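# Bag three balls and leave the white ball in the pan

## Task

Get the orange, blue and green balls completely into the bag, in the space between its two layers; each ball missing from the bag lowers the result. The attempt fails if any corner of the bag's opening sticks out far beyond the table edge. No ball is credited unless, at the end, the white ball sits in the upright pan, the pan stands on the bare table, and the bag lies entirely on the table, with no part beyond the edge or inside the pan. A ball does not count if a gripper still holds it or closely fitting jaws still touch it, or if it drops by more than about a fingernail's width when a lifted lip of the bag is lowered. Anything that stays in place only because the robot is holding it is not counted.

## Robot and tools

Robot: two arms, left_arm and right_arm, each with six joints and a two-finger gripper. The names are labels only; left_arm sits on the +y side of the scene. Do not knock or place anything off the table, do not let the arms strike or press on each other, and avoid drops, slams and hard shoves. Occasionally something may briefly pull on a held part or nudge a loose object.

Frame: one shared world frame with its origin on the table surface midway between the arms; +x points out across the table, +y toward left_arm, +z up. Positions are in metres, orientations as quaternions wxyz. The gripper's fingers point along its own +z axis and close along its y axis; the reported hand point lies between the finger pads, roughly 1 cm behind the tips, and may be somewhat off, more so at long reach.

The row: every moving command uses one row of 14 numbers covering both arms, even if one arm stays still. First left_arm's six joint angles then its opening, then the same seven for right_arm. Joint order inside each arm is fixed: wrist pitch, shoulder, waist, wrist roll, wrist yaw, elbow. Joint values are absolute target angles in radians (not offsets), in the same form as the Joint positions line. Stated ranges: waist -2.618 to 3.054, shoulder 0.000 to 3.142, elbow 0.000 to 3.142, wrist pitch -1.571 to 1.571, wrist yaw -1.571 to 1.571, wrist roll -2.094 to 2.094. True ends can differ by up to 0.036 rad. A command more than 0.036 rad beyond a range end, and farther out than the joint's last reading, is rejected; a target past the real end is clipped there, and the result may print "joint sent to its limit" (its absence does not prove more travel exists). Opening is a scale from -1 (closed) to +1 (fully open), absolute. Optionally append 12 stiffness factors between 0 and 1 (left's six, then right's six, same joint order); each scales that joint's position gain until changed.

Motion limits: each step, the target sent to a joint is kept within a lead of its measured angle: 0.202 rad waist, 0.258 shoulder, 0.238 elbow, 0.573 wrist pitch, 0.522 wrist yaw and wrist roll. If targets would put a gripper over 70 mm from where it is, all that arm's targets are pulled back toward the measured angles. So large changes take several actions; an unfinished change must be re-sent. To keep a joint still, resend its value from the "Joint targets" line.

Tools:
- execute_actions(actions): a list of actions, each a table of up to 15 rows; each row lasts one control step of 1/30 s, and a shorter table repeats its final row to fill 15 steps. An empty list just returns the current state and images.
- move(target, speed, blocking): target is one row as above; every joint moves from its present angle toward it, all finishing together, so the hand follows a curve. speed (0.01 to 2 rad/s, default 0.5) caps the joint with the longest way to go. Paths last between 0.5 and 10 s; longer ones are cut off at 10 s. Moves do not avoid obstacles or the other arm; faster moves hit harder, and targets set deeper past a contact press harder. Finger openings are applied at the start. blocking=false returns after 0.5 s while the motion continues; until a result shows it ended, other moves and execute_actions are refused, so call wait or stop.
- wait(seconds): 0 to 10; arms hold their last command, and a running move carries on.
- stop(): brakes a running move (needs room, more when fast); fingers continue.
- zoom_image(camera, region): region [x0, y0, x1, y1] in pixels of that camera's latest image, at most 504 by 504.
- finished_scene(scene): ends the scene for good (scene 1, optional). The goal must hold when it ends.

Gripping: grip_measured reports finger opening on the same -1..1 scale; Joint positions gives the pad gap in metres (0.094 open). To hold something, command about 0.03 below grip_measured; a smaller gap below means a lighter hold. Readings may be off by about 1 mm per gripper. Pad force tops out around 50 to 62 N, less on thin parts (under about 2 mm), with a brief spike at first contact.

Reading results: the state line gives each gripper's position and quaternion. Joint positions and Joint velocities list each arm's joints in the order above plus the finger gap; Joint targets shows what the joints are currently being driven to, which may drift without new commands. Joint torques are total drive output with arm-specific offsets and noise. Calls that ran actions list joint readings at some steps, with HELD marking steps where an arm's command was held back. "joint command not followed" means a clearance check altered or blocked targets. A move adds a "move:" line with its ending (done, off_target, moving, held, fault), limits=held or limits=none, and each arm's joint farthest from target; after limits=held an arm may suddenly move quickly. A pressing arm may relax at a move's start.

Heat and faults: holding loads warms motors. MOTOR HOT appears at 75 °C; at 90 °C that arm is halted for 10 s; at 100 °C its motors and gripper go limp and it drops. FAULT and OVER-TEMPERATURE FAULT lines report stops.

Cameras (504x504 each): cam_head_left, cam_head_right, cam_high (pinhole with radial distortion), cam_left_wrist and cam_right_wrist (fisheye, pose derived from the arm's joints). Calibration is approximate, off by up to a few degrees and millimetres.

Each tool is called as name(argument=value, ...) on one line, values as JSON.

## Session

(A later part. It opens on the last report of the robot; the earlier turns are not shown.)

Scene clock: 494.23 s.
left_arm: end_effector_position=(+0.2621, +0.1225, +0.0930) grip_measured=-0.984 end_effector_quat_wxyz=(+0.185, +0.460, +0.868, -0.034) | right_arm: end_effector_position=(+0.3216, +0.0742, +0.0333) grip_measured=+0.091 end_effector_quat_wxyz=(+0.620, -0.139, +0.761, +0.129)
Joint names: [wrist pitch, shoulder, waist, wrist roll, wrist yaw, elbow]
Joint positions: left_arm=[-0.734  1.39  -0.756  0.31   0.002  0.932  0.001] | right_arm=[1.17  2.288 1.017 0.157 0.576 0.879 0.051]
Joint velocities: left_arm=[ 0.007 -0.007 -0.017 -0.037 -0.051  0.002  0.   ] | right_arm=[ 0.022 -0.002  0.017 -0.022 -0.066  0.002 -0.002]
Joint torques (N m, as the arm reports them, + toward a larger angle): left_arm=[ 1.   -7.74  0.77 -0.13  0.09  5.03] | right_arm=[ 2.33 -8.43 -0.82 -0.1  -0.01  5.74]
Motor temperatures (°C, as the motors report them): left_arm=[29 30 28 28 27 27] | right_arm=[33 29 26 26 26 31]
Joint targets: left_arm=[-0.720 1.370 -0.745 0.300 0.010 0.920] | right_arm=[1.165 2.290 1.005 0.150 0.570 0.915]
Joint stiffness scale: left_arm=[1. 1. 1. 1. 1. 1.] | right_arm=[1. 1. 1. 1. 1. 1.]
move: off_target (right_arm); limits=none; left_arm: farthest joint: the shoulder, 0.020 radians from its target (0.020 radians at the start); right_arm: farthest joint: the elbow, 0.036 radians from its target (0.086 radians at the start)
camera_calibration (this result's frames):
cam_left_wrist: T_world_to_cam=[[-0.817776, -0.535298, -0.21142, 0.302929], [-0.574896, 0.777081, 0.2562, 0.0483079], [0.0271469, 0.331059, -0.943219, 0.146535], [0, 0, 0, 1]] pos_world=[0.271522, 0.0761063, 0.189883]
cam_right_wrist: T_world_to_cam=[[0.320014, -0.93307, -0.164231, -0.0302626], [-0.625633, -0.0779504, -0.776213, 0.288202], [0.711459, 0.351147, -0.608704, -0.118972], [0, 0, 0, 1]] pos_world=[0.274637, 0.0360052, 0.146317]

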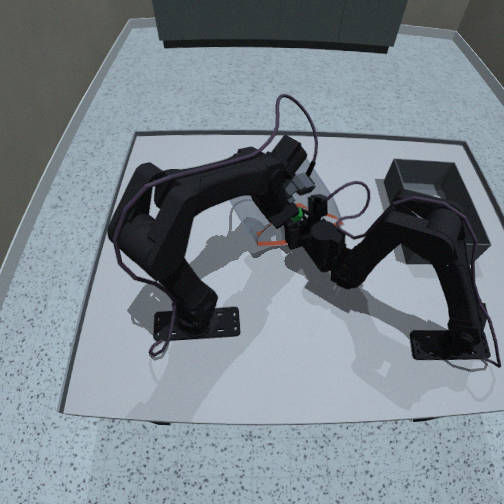

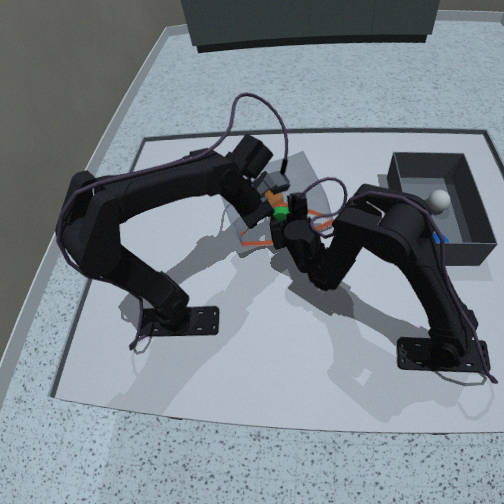

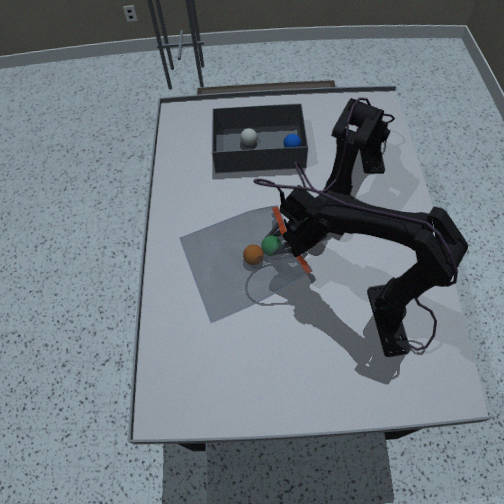

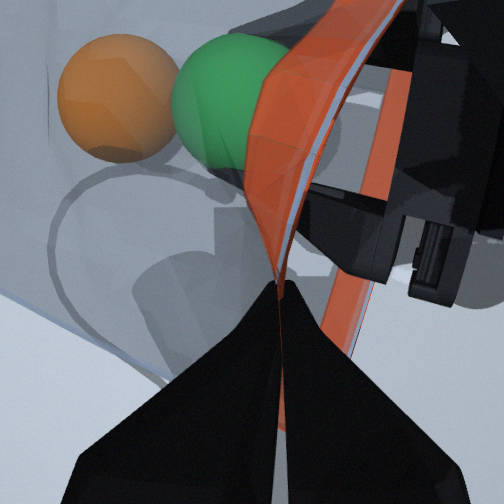

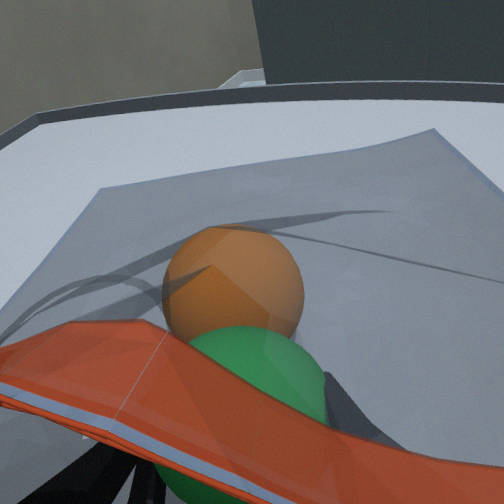

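execute_actions(actions=[[[-0.72,1.37,-0.745,0.3,0.01,0.92,-1,1.165,2.29,1.005,0.15,0.57,0.915,0.25]],[[-0.72,1.37,-0.745,0.3,0.01,0.92,-1,1.165,2.29,1.005,0.15,0.57,0.915,0.45]]])

move(target=[-0.72,1.37,-0.745,0.3,0.01,0.92,-1,1.29,2.155,1.165,0.17,0.71,0.607,0.45], speed=0.25)

execute_actions(actions=[[[-0.72,1.37,-0.745,0.3,0.01,0.92,-1,1.29,2.155,1.165,0.17,0.71,0.607,-0.6]],[[-0.72,1.37,-0.745,0.3,0.01,0.92,-1,1.29,2.155,1.165,0.17,0.71,0.607,-0.6]]])

Scene clock: 504.60 s.
left_arm: end_effector_position=(+0.2621, +0.1224, +0.0930) grip_measured=-0.984 end_effector_quat_wxyz=(+0.185, +0.460, +0.868, -0.034) | right_arm: end_effector_position=(+0.3216, +0.0743, +0.0331) grip_measured=+0.447 end_effector_quat_wxyz=(+0.619, -0.140, +0.762, +0.129)
Joint names: [wrist pitch, shoulder, waist, wrist roll, wrist yaw, elbow]
Joint positions: left_arm=[-0.734  1.39  -0.756  0.31   0.002  0.932  0.001] | right_arm=[1.169 2.288 1.017 0.157 0.575 0.879 0.068]
Joint velocities: left_arm=[0.037 0.002 0.002 0.125 0.022 0.037 0.001] | right_arm=[ 0.022 -0.007  0.007 -0.022  0.022  0.027 -0.   ]
Joint torques (N m, as the arm reports them, + toward a larger angle): left_arm=[ 0.98 -7.73  0.76 -0.14  0.07  4.99] | right_arm=[ 2.35 -8.42 -0.8  -0.1   0.    5.75]
Motor temperatures (°C, as the motors report them): left_arm=[29 30 28 28 27 27] | right_arm=[33 29 26 26 26 31]
Joint targets: left_arm=[-0.720 1.370 -0.745 0.300 0.010 0.920] | right_arm=[1.165 2.290 1.005 0.150 0.570 0.915]
Joint stiffness scale: left_arm=[1. 1. 1. 1. 1. 1.] | right_arm=[1. 1. 1. 1. 1. 1.]
Step readings (joint positions; steps 1 to 15: 1st action; 16 to 30: 2nd action):
0: left_arm=[-0.734 1.390 -0.756 0.310 0.002 0.932] | right_arm=[1.170 2.288 1.017 0.157 0.575 0.879]
1: left_arm=[-0.734 1.390 -0.756 0.310 0.002 0.932] | right_arm=[1.170 2.288 1.017 0.157 0.575 0.879]
2: left_arm=[-0.734 1.390 -0.756 0.310 0.002 0.932] | right_arm=[1.170 2.288 1.017 0.157 0.575 0.879]
4: left_arm=[-0.734 1.390 -0.756 0.310 0.002 0.932] | right_arm=[1.170 2.288 1.017 0.157 0.575 0.879]
8: left_arm=[-0.734 1.390 -0.756 0.310 0.002 0.932] | right_arm=[1.169 2.288 1.017 0.157 0.575 0.879]
15: left_arm=[-0.734 1.390 -0.756 0.310 0.002 0.932] | right_arm=[1.169 2.288 1.017 0.157 0.575 0.879]
16: left_arm=[-0.734 1.390 -0.756 0.310 0.002 0.932] | right_arm=[1.169 2.288 1.017 0.157 0.575 0.879]
17: left_arm=[-0.734 1.390 -0.756 0.310 0.002 0.932] | right_arm=[1.169 2.288 1.017 0.157 0.575 0.879]
19: left_arm=[-0.734 1.390 -0.756 0.310 0.002 0.932] | right_arm=[1.169 2.288 1.017 0.157 0.575 0.879]
23: left_arm=[-0.734 1.390 -0.756 0.310 0.002 0.932] | right_arm=[1.169 2.288 1.017 0.157 0.575 0.879]
30: Joint positions above
camera_calibration (this result's frames):
cam_left_wrist: T_world_to_cam=[[-0.817712, -0.535348, -0.21154, 0.302964], [-0.574973, 0.777142, 0.255845, 0.0484269], [0.0274303, 0.330837, -0.943289, 0.146544], [0, 0, 0, 1]] pos_world=[0.271562, 0.0760748, 0.189932]
cam_right_wrist: T_world_to_cam=[[0.320576, -0.932971, -0.163694, -0.0304144], [-0.626189, -0.0790711, -0.775652, 0.288193], [0.710717, 0.351159, -0.609564, -0.118829], [0, 0, 0, 1]] pos_world=[0.274667, 0.0361399, 0.146125]

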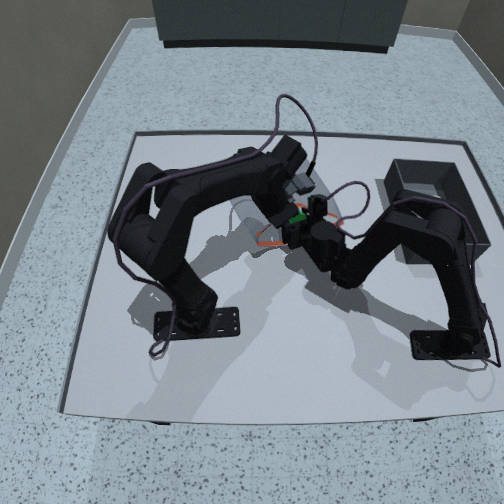

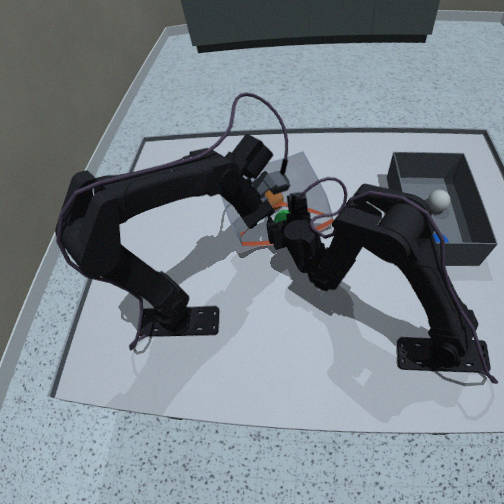

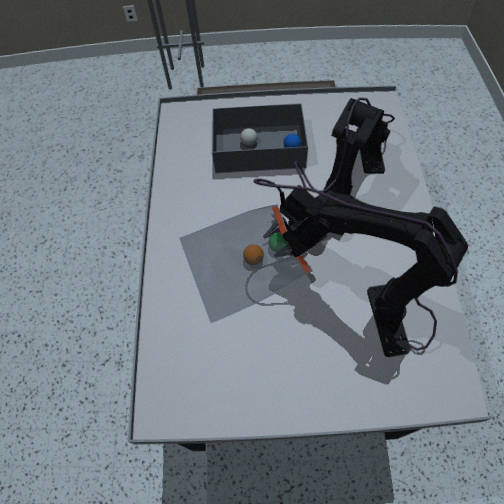

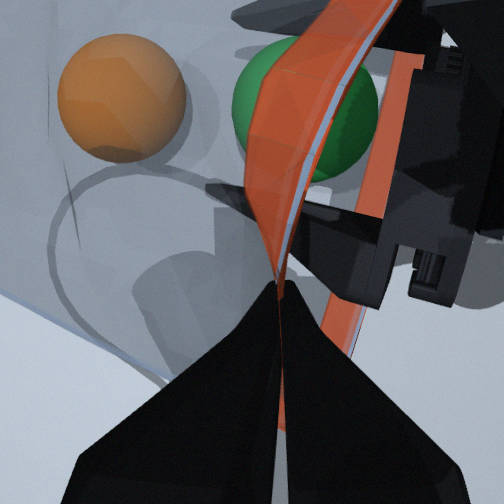

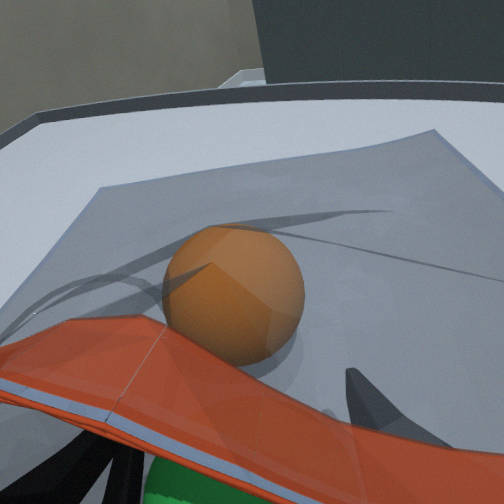

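Scene clock: 506.27 s.
left_arm: end_effector_position=(+0.2621, +0.1224, +0.0930) grip_measured=-0.984 end_effector_quat_wxyz=(+0.185, +0.460, +0.868, -0.034) | right_arm: end_effector_position=(+0.2527, +0.0496, +0.0361) grip_measured=+0.447 end_effector_quat_wxyz=(+0.618, -0.158, +0.760, +0.120)
Joint names: [wrist pitch, shoulder, waist, wrist roll, wrist yaw, elbow]
Joint positions: left_arm=[-0.734  1.39  -0.756  0.31   0.002  0.932  0.001] | right_arm=[1.275 2.178 1.155 0.165 0.698 0.63  0.068]
Joint velocities: left_arm=[-0.081 -0.007  0.002  0.007  0.022  0.002 -0.   ] | right_arm=[-0.022 -0.002 -0.007  0.007 -0.022  0.002  0.001]
Joint torques (N m, as the arm reports them, + toward a larger angle): left_arm=[ 0.98 -7.73  0.73 -0.13  0.07  4.98] | right_arm=[ 2.51 -8.86  0.72  0.02  0.17  1.4 ]
Motor temperatures (°C, as the motors report them): left_arm=[29 30 28 28 27 27] | right_arm=[33 29 26 26 26 31]
Joint targets: left_arm=[-0.720 1.370 -0.745 0.300 0.010 0.920] | right_arm=[1.290 2.155 1.165 0.170 0.710 0.607]
Joint stiffness scale: left_arm=[1. 1. 1. 1. 1. 1.] | right_arm=[1. 1. 1. 1. 1. 1.]
move: off_target (right_arm); limits=none; left_arm: farthest joint: the shoulder, 0.020 radians from its target (0.020 radians at the start); right_arm: farthest joint: the shoulder, 0.023 radians from its target (0.133 radians at the start)
camera_calibration (this result's frames):
cam_left_wrist: T_world_to_cam=[[-0.817712, -0.535348, -0.21154, 0.302964], [-0.574973, 0.777142, 0.255845, 0.0484269], [0.0274303, 0.330837, -0.943289, 0.146544], [0, 0, 0, 1]] pos_world=[0.271562, 0.0760748, 0.189932]
cam_right_wrist: T_world_to_cam=[[0.33757, -0.932596, -0.127713, -0.0364375], [-0.618903, -0.117672, -0.776603, 0.245593], [0.709229, 0.3412, -0.616909, -0.0582293], [0, 0, 0, 1]] pos_world=[0.205596, 0.0147858, 0.150153]

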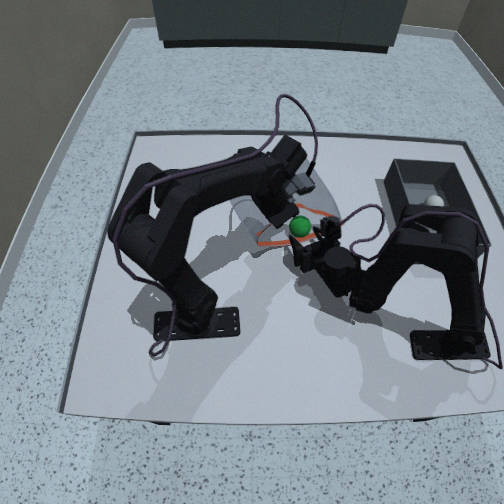

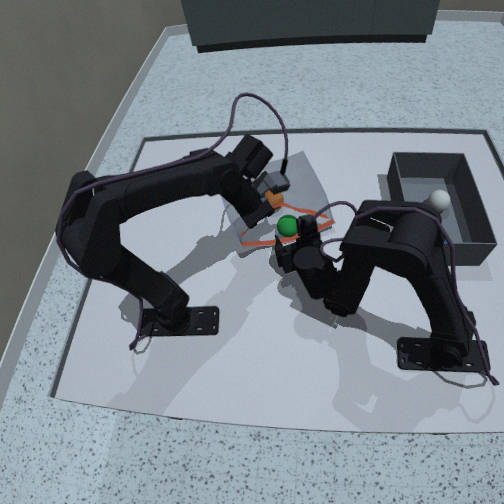

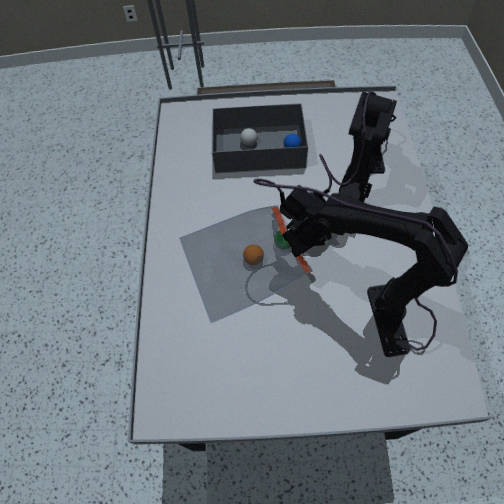

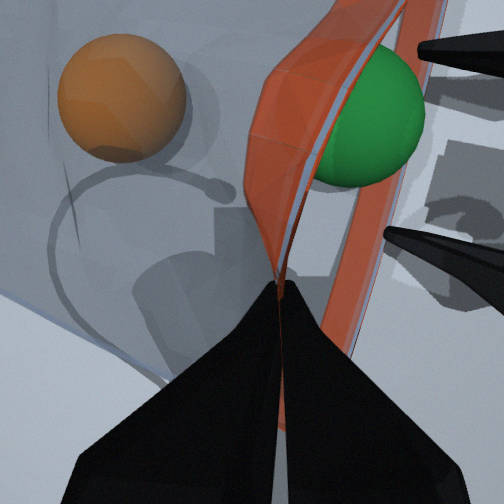

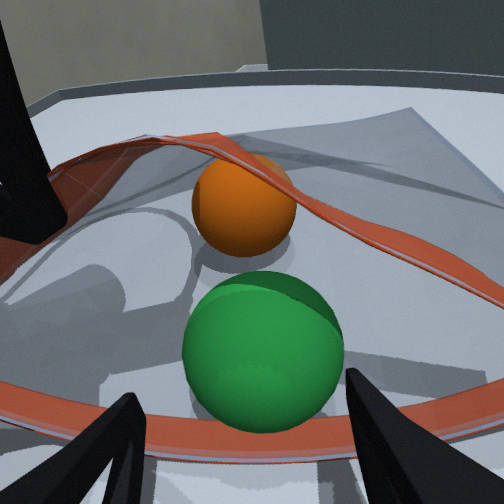

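Scene clock: 507.27 s.
left_arm: end_effector_position=(+0.2621, +0.1224, +0.0930) grip_measured=-0.984 end_effector_quat_wxyz=(+0.185, +0.460, +0.868, -0.034) | right_arm: end_effector_position=(+0.2527, +0.0495, +0.0362) grip_measured=-0.597 end_effector_quat_wxyz=(+0.618, -0.158, +0.760, +0.120)
Joint names: [wrist pitch, shoulder, waist, wrist roll, wrist yaw, elbow]
Joint positions: left_arm=[-0.734  1.39  -0.756  0.31   0.002  0.932  0.001] | right_arm=[1.275 2.178 1.155 0.166 0.699 0.63  0.019]
Joint velocities: left_arm=[ 0.037 -0.002 -0.002  0.007 -0.051  0.002  0.   ] | right_arm=[ 0.022  0.007 -0.027 -0.007  0.051 -0.032  0.   ]
Joint torques (N m, as the arm reports them, + toward a larger angle): left_arm=[ 0.98 -7.73  0.73 -0.14  0.07  4.98] | right_arm=[ 2.5  -8.84  0.73  0.02  0.17  1.41]
Motor temperatures (°C, as the motors report them): left_arm=[29 30 28 28 27 27] | right_arm=[33 29 26 26 26 31]
Joint targets: left_arm=[-0.720 1.370 -0.745 0.300 0.010 0.920] | right_arm=[1.290 2.155 1.165 0.170 0.710 0.607]
Joint stiffness scale: left_arm=[1. 1. 1. 1. 1. 1.] | right_arm=[1. 1. 1. 1. 1. 1.]
Step readings (joint positions; steps 1 to 15: 1st action; 16 to 30: 2nd action):
0: left_arm=[-0.734 1.390 -0.756 0.310 0.002 0.932] | right_arm=[1.275 2.178 1.155 0.165 0.698 0.630]
1: left_arm=[-0.734 1.390 -0.756 0.310 0.002 0.932] | right_arm=[1.275 2.178 1.155 0.165 0.698 0.630]
2: left_arm=[-0.734 1.390 -0.756 0.310 0.002 0.932] | right_arm=[1.275 2.178 1.155 0.166 0.698 0.630]
4: left_arm=[-0.734 1.390 -0.756 0.310 0.002 0.932] | right_arm=[1.275 2.178 1.155 0.166 0.698 0.630]
8: left_arm=[-0.734 1.390 -0.756 0.310 0.002 0.932] | right_arm=[1.275 2.178 1.155 0.166 0.698 0.630]
15: left_arm=[-0.734 1.390 -0.756 0.310 0.002 0.932] | right_arm=[1.275 2.178 1.155 0.166 0.698 0.630]
16: left_arm=[-0.734 1.390 -0.756 0.310 0.002 0.932] | right_arm=[1.275 2.178 1.155 0.166 0.699 0.630]
17: left_arm=[-0.734 1.390 -0.756 0.310 0.002 0.932] | right_arm=[1.275 2.178 1.155 0.166 0.699 0.630]
19: left_arm=[-0.734 1.390 -0.756 0.310 0.002 0.932] | right_arm=[1.275 2.178 1.155 0.166 0.699 0.630]
23: left_arm=[-0.734 1.390 -0.756 0.310 0.002 0.932] | right_arm=[1.275 2.178 1.155 0.166 0.699 0.630]
30: Joint positions above
camera_calibration (this result's frames):
cam_left_wrist: T_world_to_cam=[[-0.817712, -0.535348, -0.21154, 0.302964], [-0.574973, 0.777142, 0.255845, 0.0484269], [0.0274303, 0.330837, -0.943289, 0.146544], [0, 0, 0, 1]] pos_world=[0.271562, 0.0760748, 0.189932]
cam_right_wrist: T_world_to_cam=[[0.336816, -0.932838, -0.127935, -0.0363564], [-0.618967, -0.116972, -0.776658, 0.245615], [0.709531, 0.340779, -0.616794, -0.058273], [0, 0, 0, 1]] pos_world=[0.20562, 0.0146737, 0.150165]

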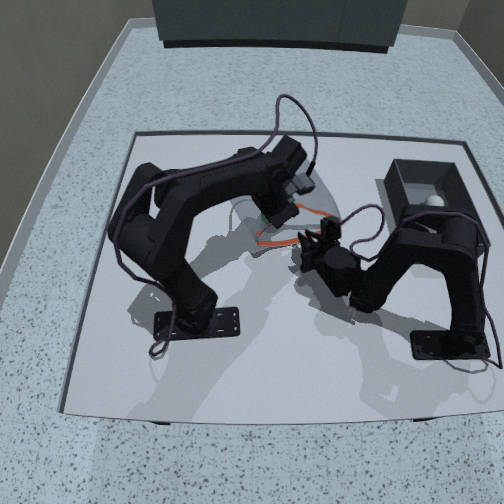

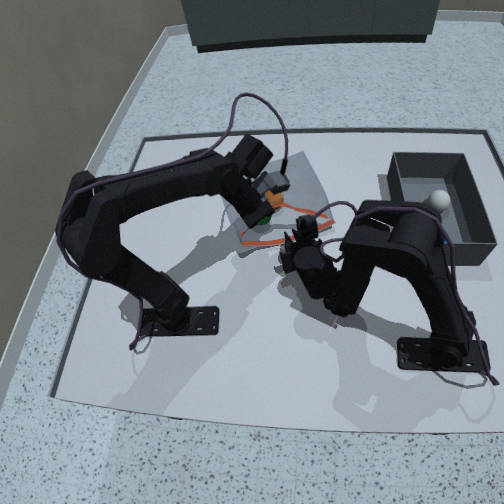

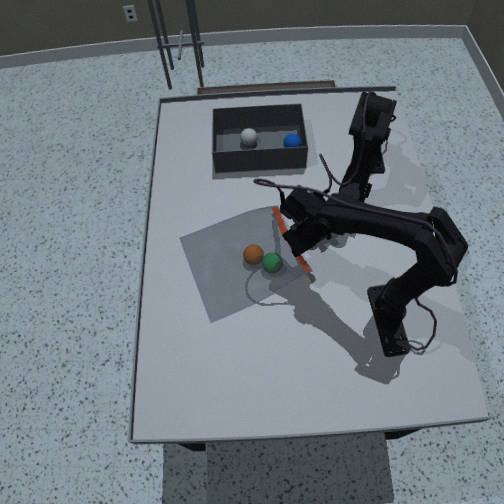

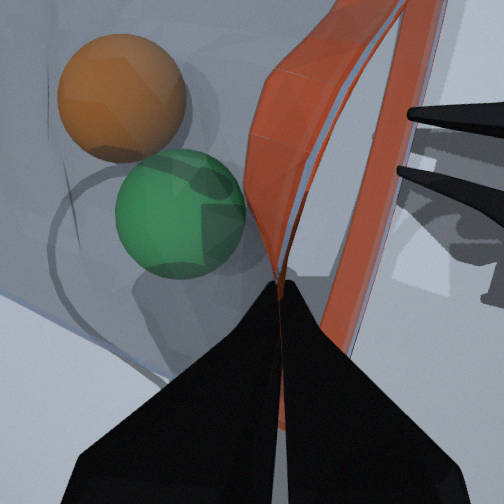

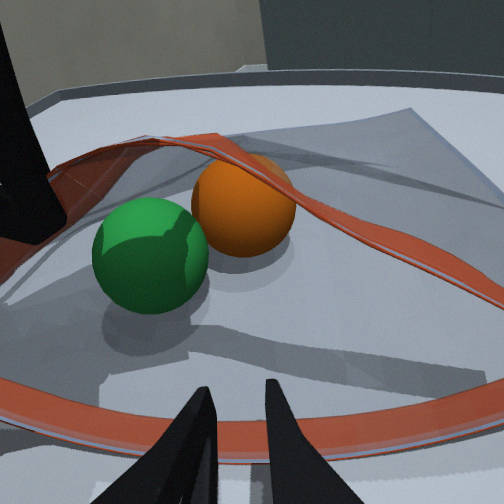

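move(target=[-0.72,1.37,-0.745,0.3,0.01,0.92,-1,1.2,1.94,1.41,0.32,0.91,0.385,0.6], speed=0.35)

move(target=[-0.72,1.37,-0.745,0.3,0.01,0.92,-1,-0.7,1.1,1.25,0,0.3,1.0,0.6], speed=0.8)

Scene clock: 512.93 s.
left_arm: end_effector_position=(+0.2621, +0.1224, +0.0930) grip_measured=-0.984 end_effector_quat_wxyz=(+0.185, +0.460, +0.868, -0.034) | right_arm: end_effector_position=(+0.1681, +0.0282, +0.0580) grip_measured=+0.597 end_effector_quat_wxyz=(+0.611, -0.151, +0.763, +0.149)
Joint names: [wrist pitch, shoulder, waist, wrist roll, wrist yaw, elbow]
Joint positions: left_arm=[-0.734  1.39  -0.756  0.31   0.002  0.932  0.001] | right_arm=[1.209 1.96  1.402 0.316 0.896 0.408 0.075]
Joint velocities: left_arm=[ 0.037 -0.007 -0.007  0.037  0.037 -0.002 -0.   ] | right_arm=[ 0.037 -0.022 -0.022 -0.022  0.007 -0.017 -0.   ]
Joint torques (N m, as the arm reports them, + toward a larger angle): left_arm=[ 0.99 -7.74  0.74 -0.14  0.09  5.02] | right_arm=[ 2.11 -7.04  0.63  0.01  0.24  1.28]
Motor temperatures (°C, as the motors report them): left_arm=[29 30 28 28 27 27] | right_arm=[33 30 26 26 26 31]
Joint targets: left_arm=[-0.720 1.370 -0.745 0.300 0.010 0.920] | right_arm=[1.200 1.940 1.410 0.320 0.910 0.385]
Joint stiffness scale: left_arm=[1. 1. 1. 1. 1. 1.] | right_arm=[1. 1. 1. 1. 1. 1.]
move: off_target (right_arm); limits=none; left_arm: farthest joint: the shoulder, 0.020 radians from its target (0.020 radians at the start); right_arm: farthest joint: the elbow, 0.023 radians from its target (0.245 radians at the start)
camera_calibration (this result's frames):
cam_left_wrist: T_world_to_cam=[[-0.817712, -0.535348, -0.21154, 0.302964], [-0.574973, 0.777142, 0.255845, 0.0484269], [0.0274303, 0.330837, -0.943289, 0.146544], [0, 0, 0, 1]] pos_world=[0.271562, 0.0760748, 0.189932]
cam_right_wrist: T_world_to_cam=[[0.357929, -0.915837, -0.182012, -0.0258055], [-0.635726, -0.0962437, -0.765891, 0.209322], [0.683914, 0.389845, -0.61667, 0.0254353], [0, 0, 0, 1]] pos_world=[0.124913, -0.0134035, 0.171306]

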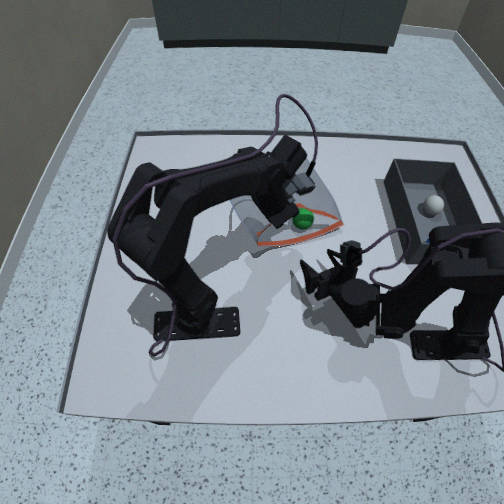

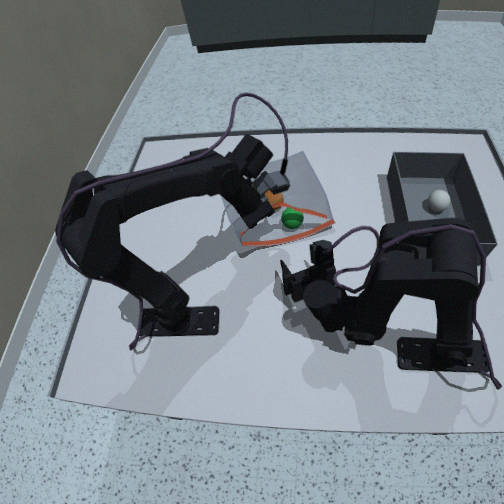

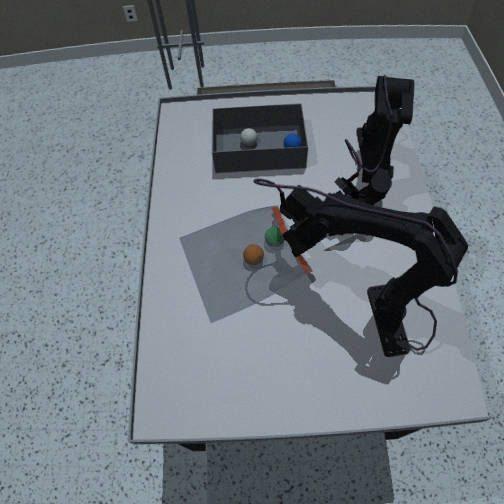

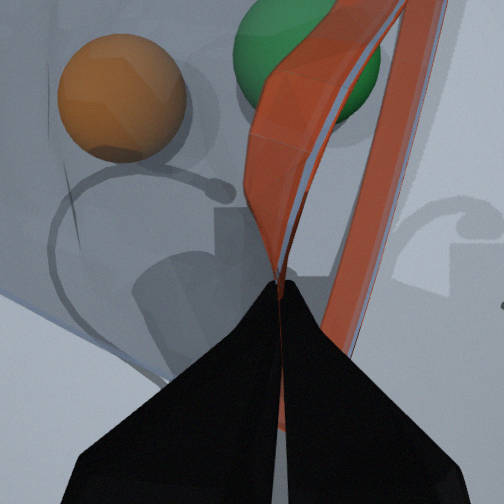

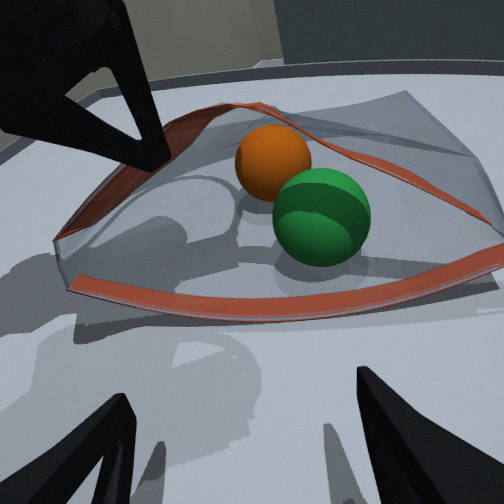

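Scene clock: 516.20 s.
left_arm: end_effector_position=(+0.2621, +0.1224, +0.0930) grip_measured=-0.984 end_effector_quat_wxyz=(+0.185, +0.460, +0.868, -0.034) | right_arm: end_effector_position=(+0.1153, -0.0138, +0.1980) grip_measured=+0.597 end_effector_quat_wxyz=(+0.368, -0.484, +0.789, +0.086)
Joint names: [wrist pitch, shoulder, waist, wrist roll, wrist yaw, elbow]
Joint positions: left_arm=[-0.734  1.39  -0.756  0.31   0.002  0.932  0.001] | right_arm=[-0.695  1.114  1.262  0.005  0.304  0.963  0.075]
Joint velocities: left_arm=[-0.066 -0.012 -0.007  0.051 -0.037 -0.022 -0.   ] | right_arm=[-0.007 -0.007 -0.012 -0.051 -0.022  0.017  0.   ]
Joint torques (N m, as the arm reports them, + toward a larger angle): left_arm=[ 0.98 -7.75  0.72 -0.13  0.08  5.  ] | right_arm=[ 1.98 -3.37 -0.82 -0.07  0.07  8.17]
Motor temperatures (°C, as the motors report them): left_arm=[29 30 28 28 27 27] | right_arm=[33 30 26 26 26 31]
Joint targets: left_arm=[-0.720 1.370 -0.745 0.300 0.010 0.920] | right_arm=[-0.700 1.100 1.250 0.000 0.300 1.000]
Joint stiffness scale: left_arm=[1. 1. 1. 1. 1. 1.] | right_arm=[1. 1. 1. 1. 1. 1.]
move: off_target (right_arm); limits=none; left_arm: farthest joint: the shoulder, 0.020 radians from its target (0.020 radians at the start); right_arm: farthest joint: the elbow, 0.037 radians from its target (0.592 radians at the start)
camera_calibration (this result's frames):
cam_left_wrist: T_world_to_cam=[[-0.817712, -0.535348, -0.21154, 0.302964], [-0.574973, 0.777142, 0.255845, 0.0484269], [0.0274303, 0.330837, -0.943289, 0.146544], [0, 0, 0, 1]] pos_world=[0.271562, 0.0760748, 0.189932]
cam_right_wrist: T_world_to_cam=[[0.768893, -0.624776, 0.13586, -0.126204], [-0.568216, -0.765135, -0.302819, 0.170236], [0.293145, 0.155638, -0.943315, 0.270714], [0, 0, 0, 1]] pos_world=[0.11441, 0.009271, 0.324066]

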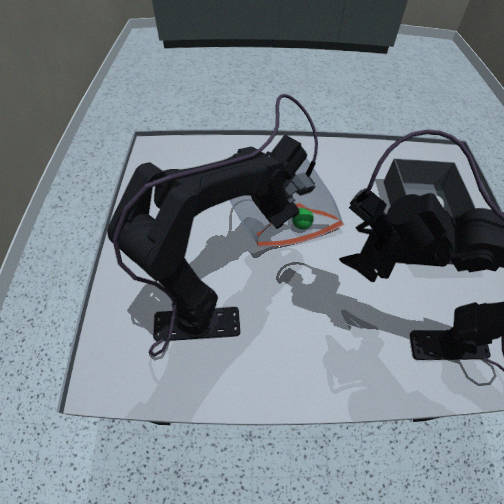

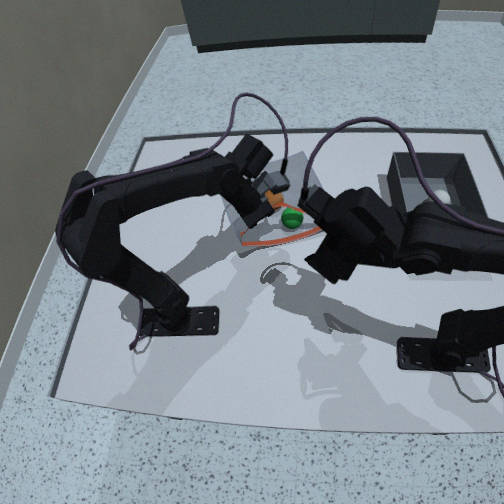

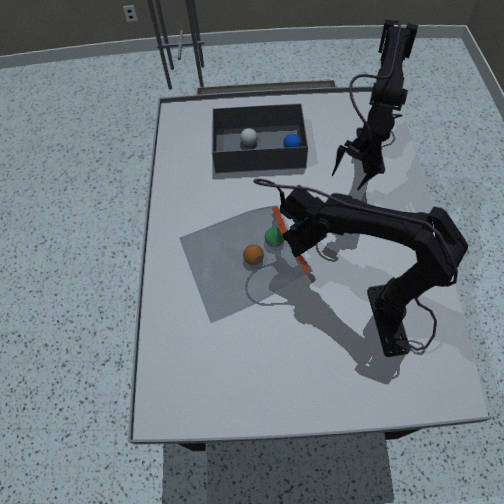

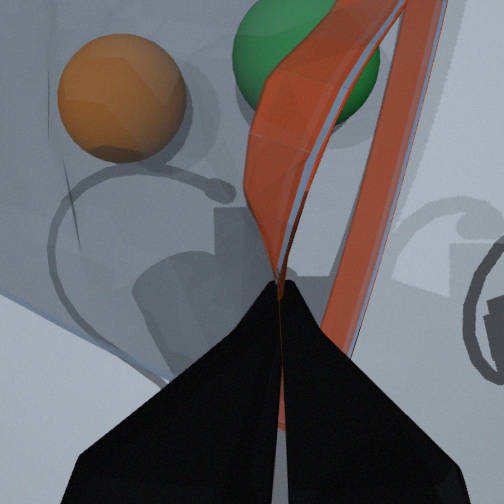

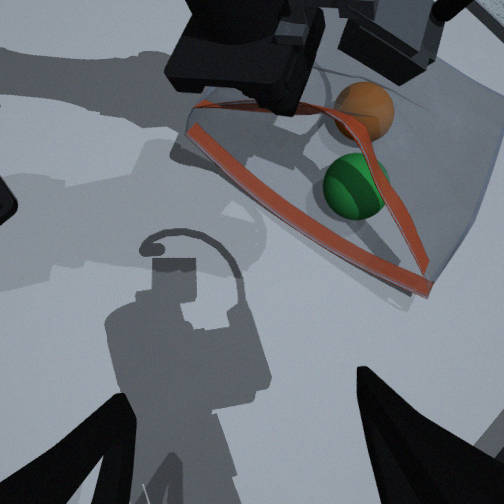

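move(target=[-0.72,1.37,-0.745,0.3,0.01,0.92,-1,-1.42,1.537,-0.056,0,0,1.435,0.6], speed=0.8)

Scene clock: 522.30 s.
left_arm: end_effector_position=(+0.2621, +0.1224, +0.0930) grip_measured=-0.984 end_effector_quat_wxyz=(+0.185, +0.460, +0.868, -0.034) | right_arm: end_effector_position=(+0.2233, -0.3156, +0.1588) grip_measured=+0.597 end_effector_quat_wxyz=(+0.008, +0.048, +0.999, -0.004)
Joint names: [wrist pitch, shoulder, waist, wrist roll, wrist yaw, elbow]
Joint positions: left_arm=[-0.734  1.39  -0.756  0.31   0.002  0.932  0.001] | right_arm=[-1.412  1.536 -0.051  0.005  0.007  1.394  0.075]
Joint velocities: left_arm=[-0.037 -0.007 -0.007 -0.037  0.022 -0.017  0.   ] | right_arm=[-0.051  0.002  0.002  0.095  0.051 -0.002  0.001]
Joint torques (N m, as the arm reports them, + toward a larger angle): left_arm=[ 0.99 -7.72  0.76 -0.13  0.09  5.02] | right_arm=[ 0.7  -4.58 -0.33 -0.08 -0.07  7.58]
Motor temperatures (°C, as the motors report them): left_arm=[29 30 28 28 27 27] | right_arm=[33 29 26 26 26 32]
Joint targets: left_arm=[-0.720 1.370 -0.745 0.300 0.010 0.920] | right_arm=[-1.420 1.537 -0.056 0.000 -0.000 1.435]
Joint stiffness scale: left_arm=[1. 1. 1. 1. 1. 1.] | right_arm=[1. 1. 1. 1. 1. 1.]
move: off_target (right_arm); limits=none; left_arm: farthest joint: the shoulder, 0.020 radians from its target (0.020 radians at the start); right_arm: farthest joint: the elbow, 0.041 radians from its target (0.472 radians at the start)
camera_calibration (this result's frames):
cam_left_wrist: T_world_to_cam=[[-0.817712, -0.535348, -0.21154, 0.302964], [-0.574973, 0.777142, 0.255845, 0.0484269], [0.0274303, 0.330837, -0.943289, 0.146544], [0, 0, 0, 1]] pos_world=[0.271562, 0.0760748, 0.189932]
cam_right_wrist: T_world_to_cam=[[-0.243065, -0.96965, 0.026437, -0.257994], [-0.874506, 0.230845, 0.426556, 0.255712], [-0.419713, 0.0805616, -0.904075, 0.378353], [0, 0, 0, 1]] pos_world=[0.319712, -0.339674, 0.239804]

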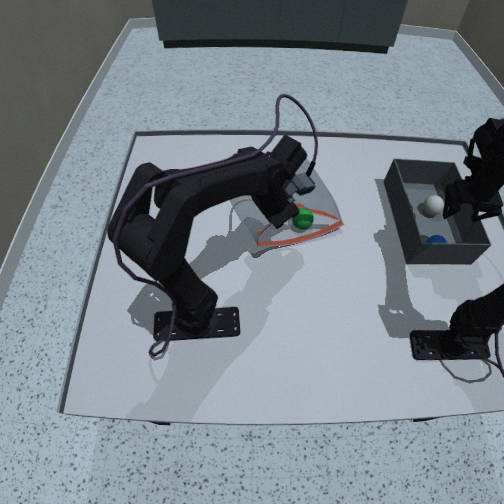

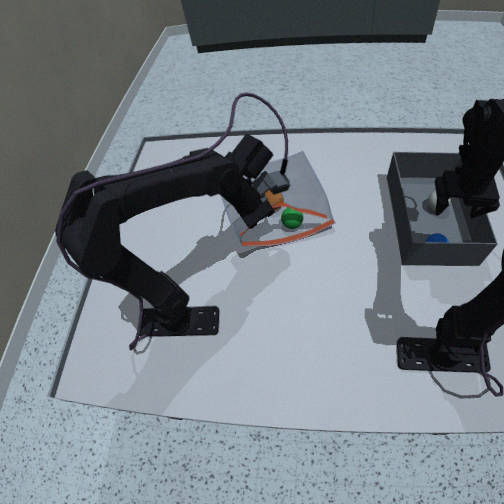

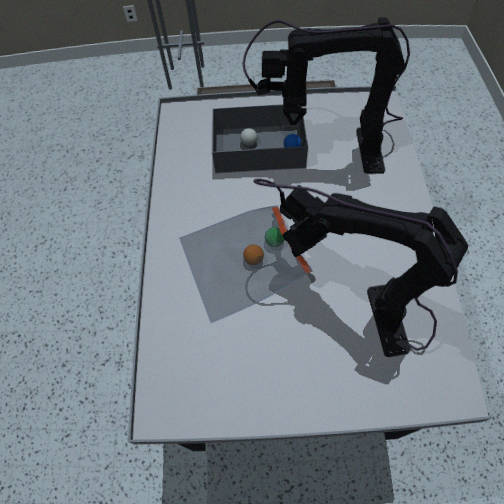

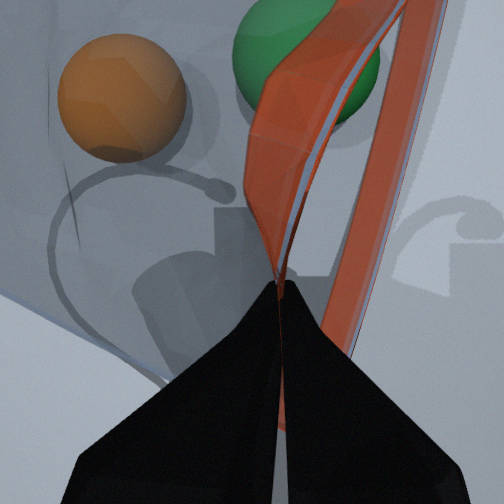

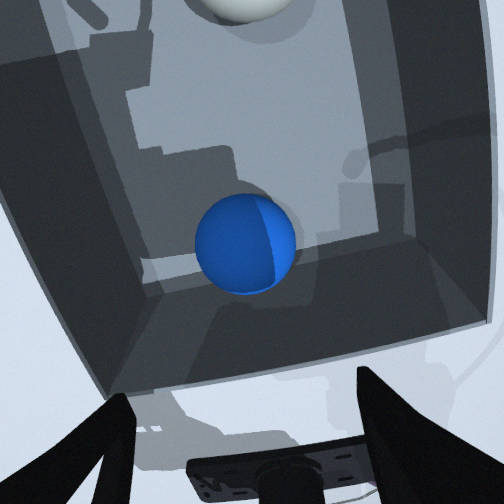

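move(target=[-0.72,1.37,-0.745,0.3,0.01,0.92,-1,-1.06,1.594,-0.056,0,0,1.08,0.6], speed=0.3)

Scene clock: 541.33 s.
left_arm: end_effector_position=(+0.2621, +0.1224, +0.0930) grip_measured=-0.984 end_effector_quat_wxyz=(+0.185, +0.460, +0.868, -0.034) | right_arm: end_effector_position=(+0.2264, -0.3158, +0.0691) grip_measured=+0.597 end_effector_quat_wxyz=(-0.002, +0.048, +0.999, -0.003)
Joint names: [wrist pitch, shoulder, waist, wrist roll, wrist yaw, elbow]
Joint positions: left_arm=[-0.734  1.39  -0.756  0.31   0.002  0.932  0.001] | right_arm=[-1.074  1.595 -0.051  0.005  0.007  1.094  0.075]
Joint velocities: left_arm=[-0.007 -0.012 -0.002  0.022 -0.022 -0.002  0.001] | right_arm=[-0.037  0.007 -0.002 -0.022 -0.007 -0.002  0.   ]
Joint torques (N m, as the arm reports them, + toward a larger angle): left_arm=[ 0.98 -7.71  0.74 -0.14  0.08  4.97] | right_arm=[ 0.91 -5.09 -0.31 -0.08 -0.07  3.99]
Motor temperatures (°C, as the motors report them): left_arm=[29 30 28 28 27 27] | right_arm=[30 28 26 26 26 32]
Joint targets: left_arm=[-0.720 1.370 -0.745 0.300 0.010 0.920] | right_arm=[-1.060 1.594 -0.056 0.000 0.000 1.080]
Joint stiffness scale: left_arm=[1. 1. 1. 1. 1. 1.] | right_arm=[1. 1. 1. 1. 1. 1.]
move: done; limits=none; left_arm: farthest joint: the shoulder, 0.020 radians from its target (0.020 radians at the start); right_arm: farthest joint: the elbow, 0.014 radians from its target (0.314 radians at the start)
camera_calibration (this result's frames):
cam_left_wrist: T_world_to_cam=[[-0.817712, -0.535348, -0.21154, 0.302964], [-0.574973, 0.777142, 0.255845, 0.0484269], [0.0274303, 0.330837, -0.943289, 0.146544], [0, 0, 0, 1]] pos_world=[0.271562, 0.0760748, 0.189932]
cam_right_wrist: T_world_to_cam=[[-0.242482, -0.969715, 0.0292612, -0.255431], [-0.865415, 0.229836, 0.445234, 0.293056], [-0.438475, 0.082638, -0.894936, 0.302831], [0, 0, 0, 1]] pos_world=[0.324461, -0.340075, 0.148011]

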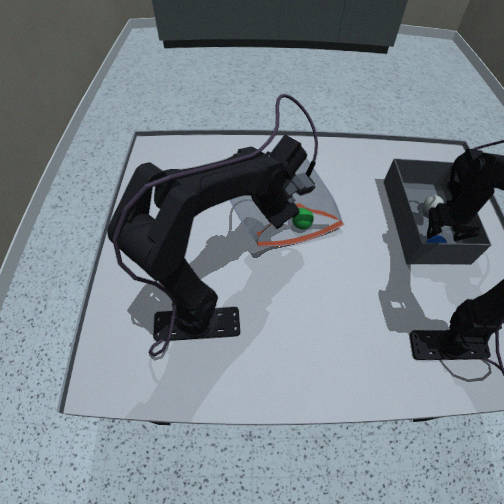

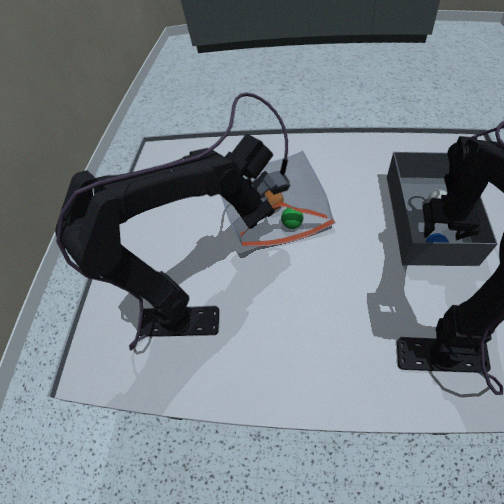

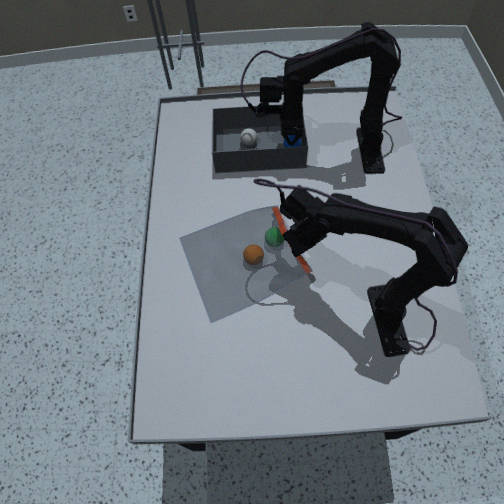

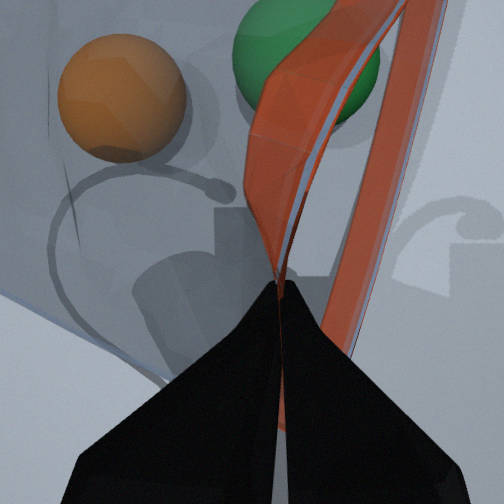

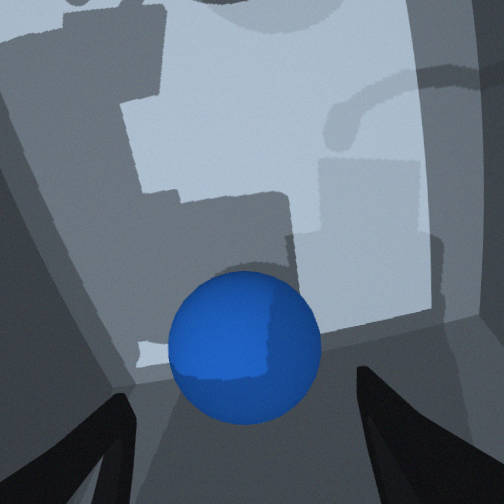

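move(target=[-0.72,1.37,-0.745,0.3,0.01,0.92,-1,-0.915,1.646,-0.056,0,0,0.988,0.6], speed=0.15)

Scene clock: 547.30 s.
left_arm: end_effector_position=(+0.2621, +0.1224, +0.0930) grip_measured=-0.984 end_effector_quat_wxyz=(+0.185, +0.460, +0.868, -0.034) | right_arm: end_effector_position=(+0.2295, -0.3161, +0.0353) grip_measured=+0.597 end_effector_quat_wxyz=(+0.001, +0.048, +0.999, -0.003)
Joint names: [wrist pitch, shoulder, waist, wrist roll, wrist yaw, elbow]
Joint positions: left_arm=[-0.734  1.39  -0.756  0.31   0.002  0.932  0.001] | right_arm=[-0.93   1.645 -0.051  0.005  0.007  1.005  0.075]
Joint velocities: left_arm=[-0.051 -0.002 -0.002  0.037  0.007  0.032 -0.   ] | right_arm=[ 0.037 -0.002  0.007  0.125  0.051 -0.027 -0.001]
Joint torques (N m, as the arm reports them, + toward a larger angle): left_arm=[ 0.98 -7.72  0.72 -0.14  0.07  5.01] | right_arm=[ 0.92 -5.18 -0.31 -0.08 -0.07  3.67]
Motor temperatures (°C, as the motors report them): left_arm=[29 30 28 28 27 27] | right_arm=[30 28 26 26 26 32]
Joint targets: left_arm=[-0.720 1.370 -0.745 0.300 0.010 0.920] | right_arm=[-0.915 1.646 -0.056 0.000 0.000 0.988]
Joint stiffness scale: left_arm=[1. 1. 1. 1. 1. 1.] | right_arm=[1. 1. 1. 1. 1. 1.]
move: done; limits=none; left_arm: farthest joint: the shoulder, 0.020 radians from its target (0.020 radians at the start); right_arm: farthest joint: the elbow, 0.017 radians from its target (0.106 radians at the start)
camera_calibration (this result's frames):
cam_left_wrist: T_world_to_cam=[[-0.817712, -0.535348, -0.21154, 0.302964], [-0.574973, 0.777142, 0.255845, 0.0484269], [0.0274303, 0.330837, -0.943289, 0.146544], [0, 0, 0, 1]] pos_world=[0.271562, 0.0760748, 0.189932]
cam_right_wrist: T_world_to_cam=[[-0.242646, -0.969699, 0.0283894, -0.25389], [-0.867937, 0.230069, 0.440174, 0.311699], [-0.433368, 0.0821664, -0.897463, 0.272795], [0, 0, 0, 1]] pos_world=[0.327151, -0.340324, 0.114829]

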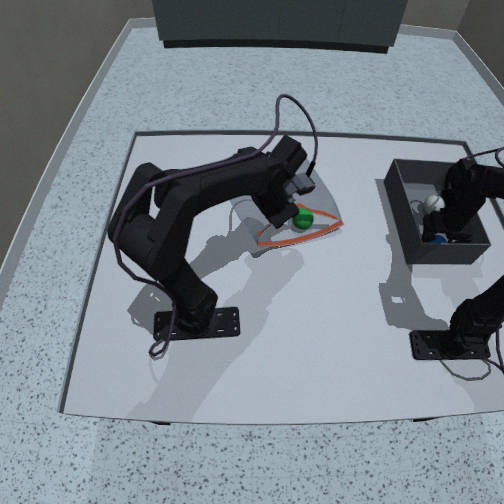

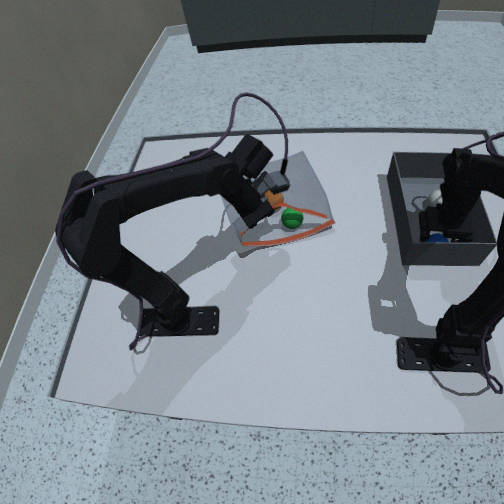

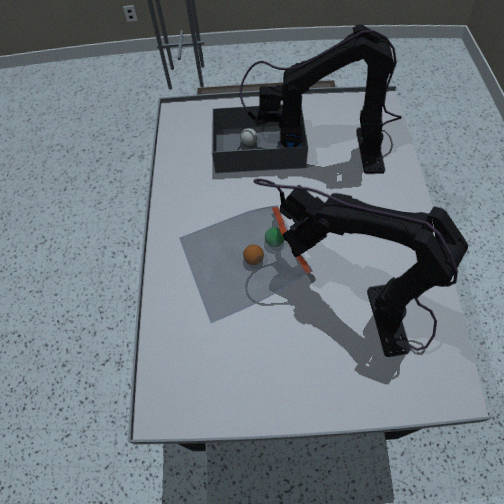

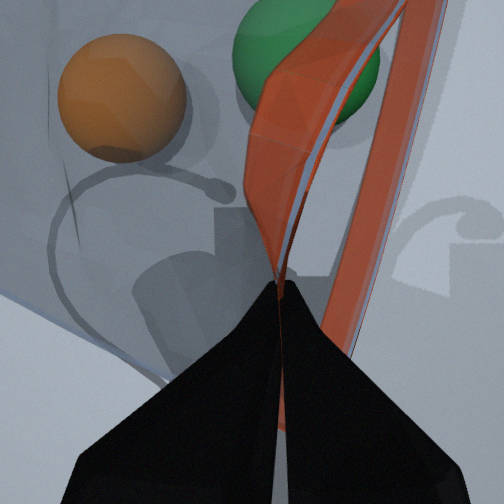

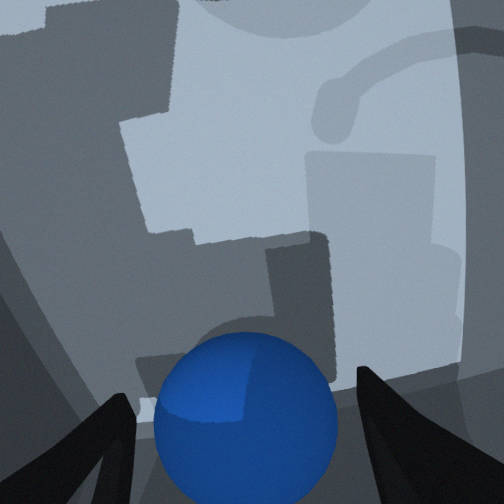

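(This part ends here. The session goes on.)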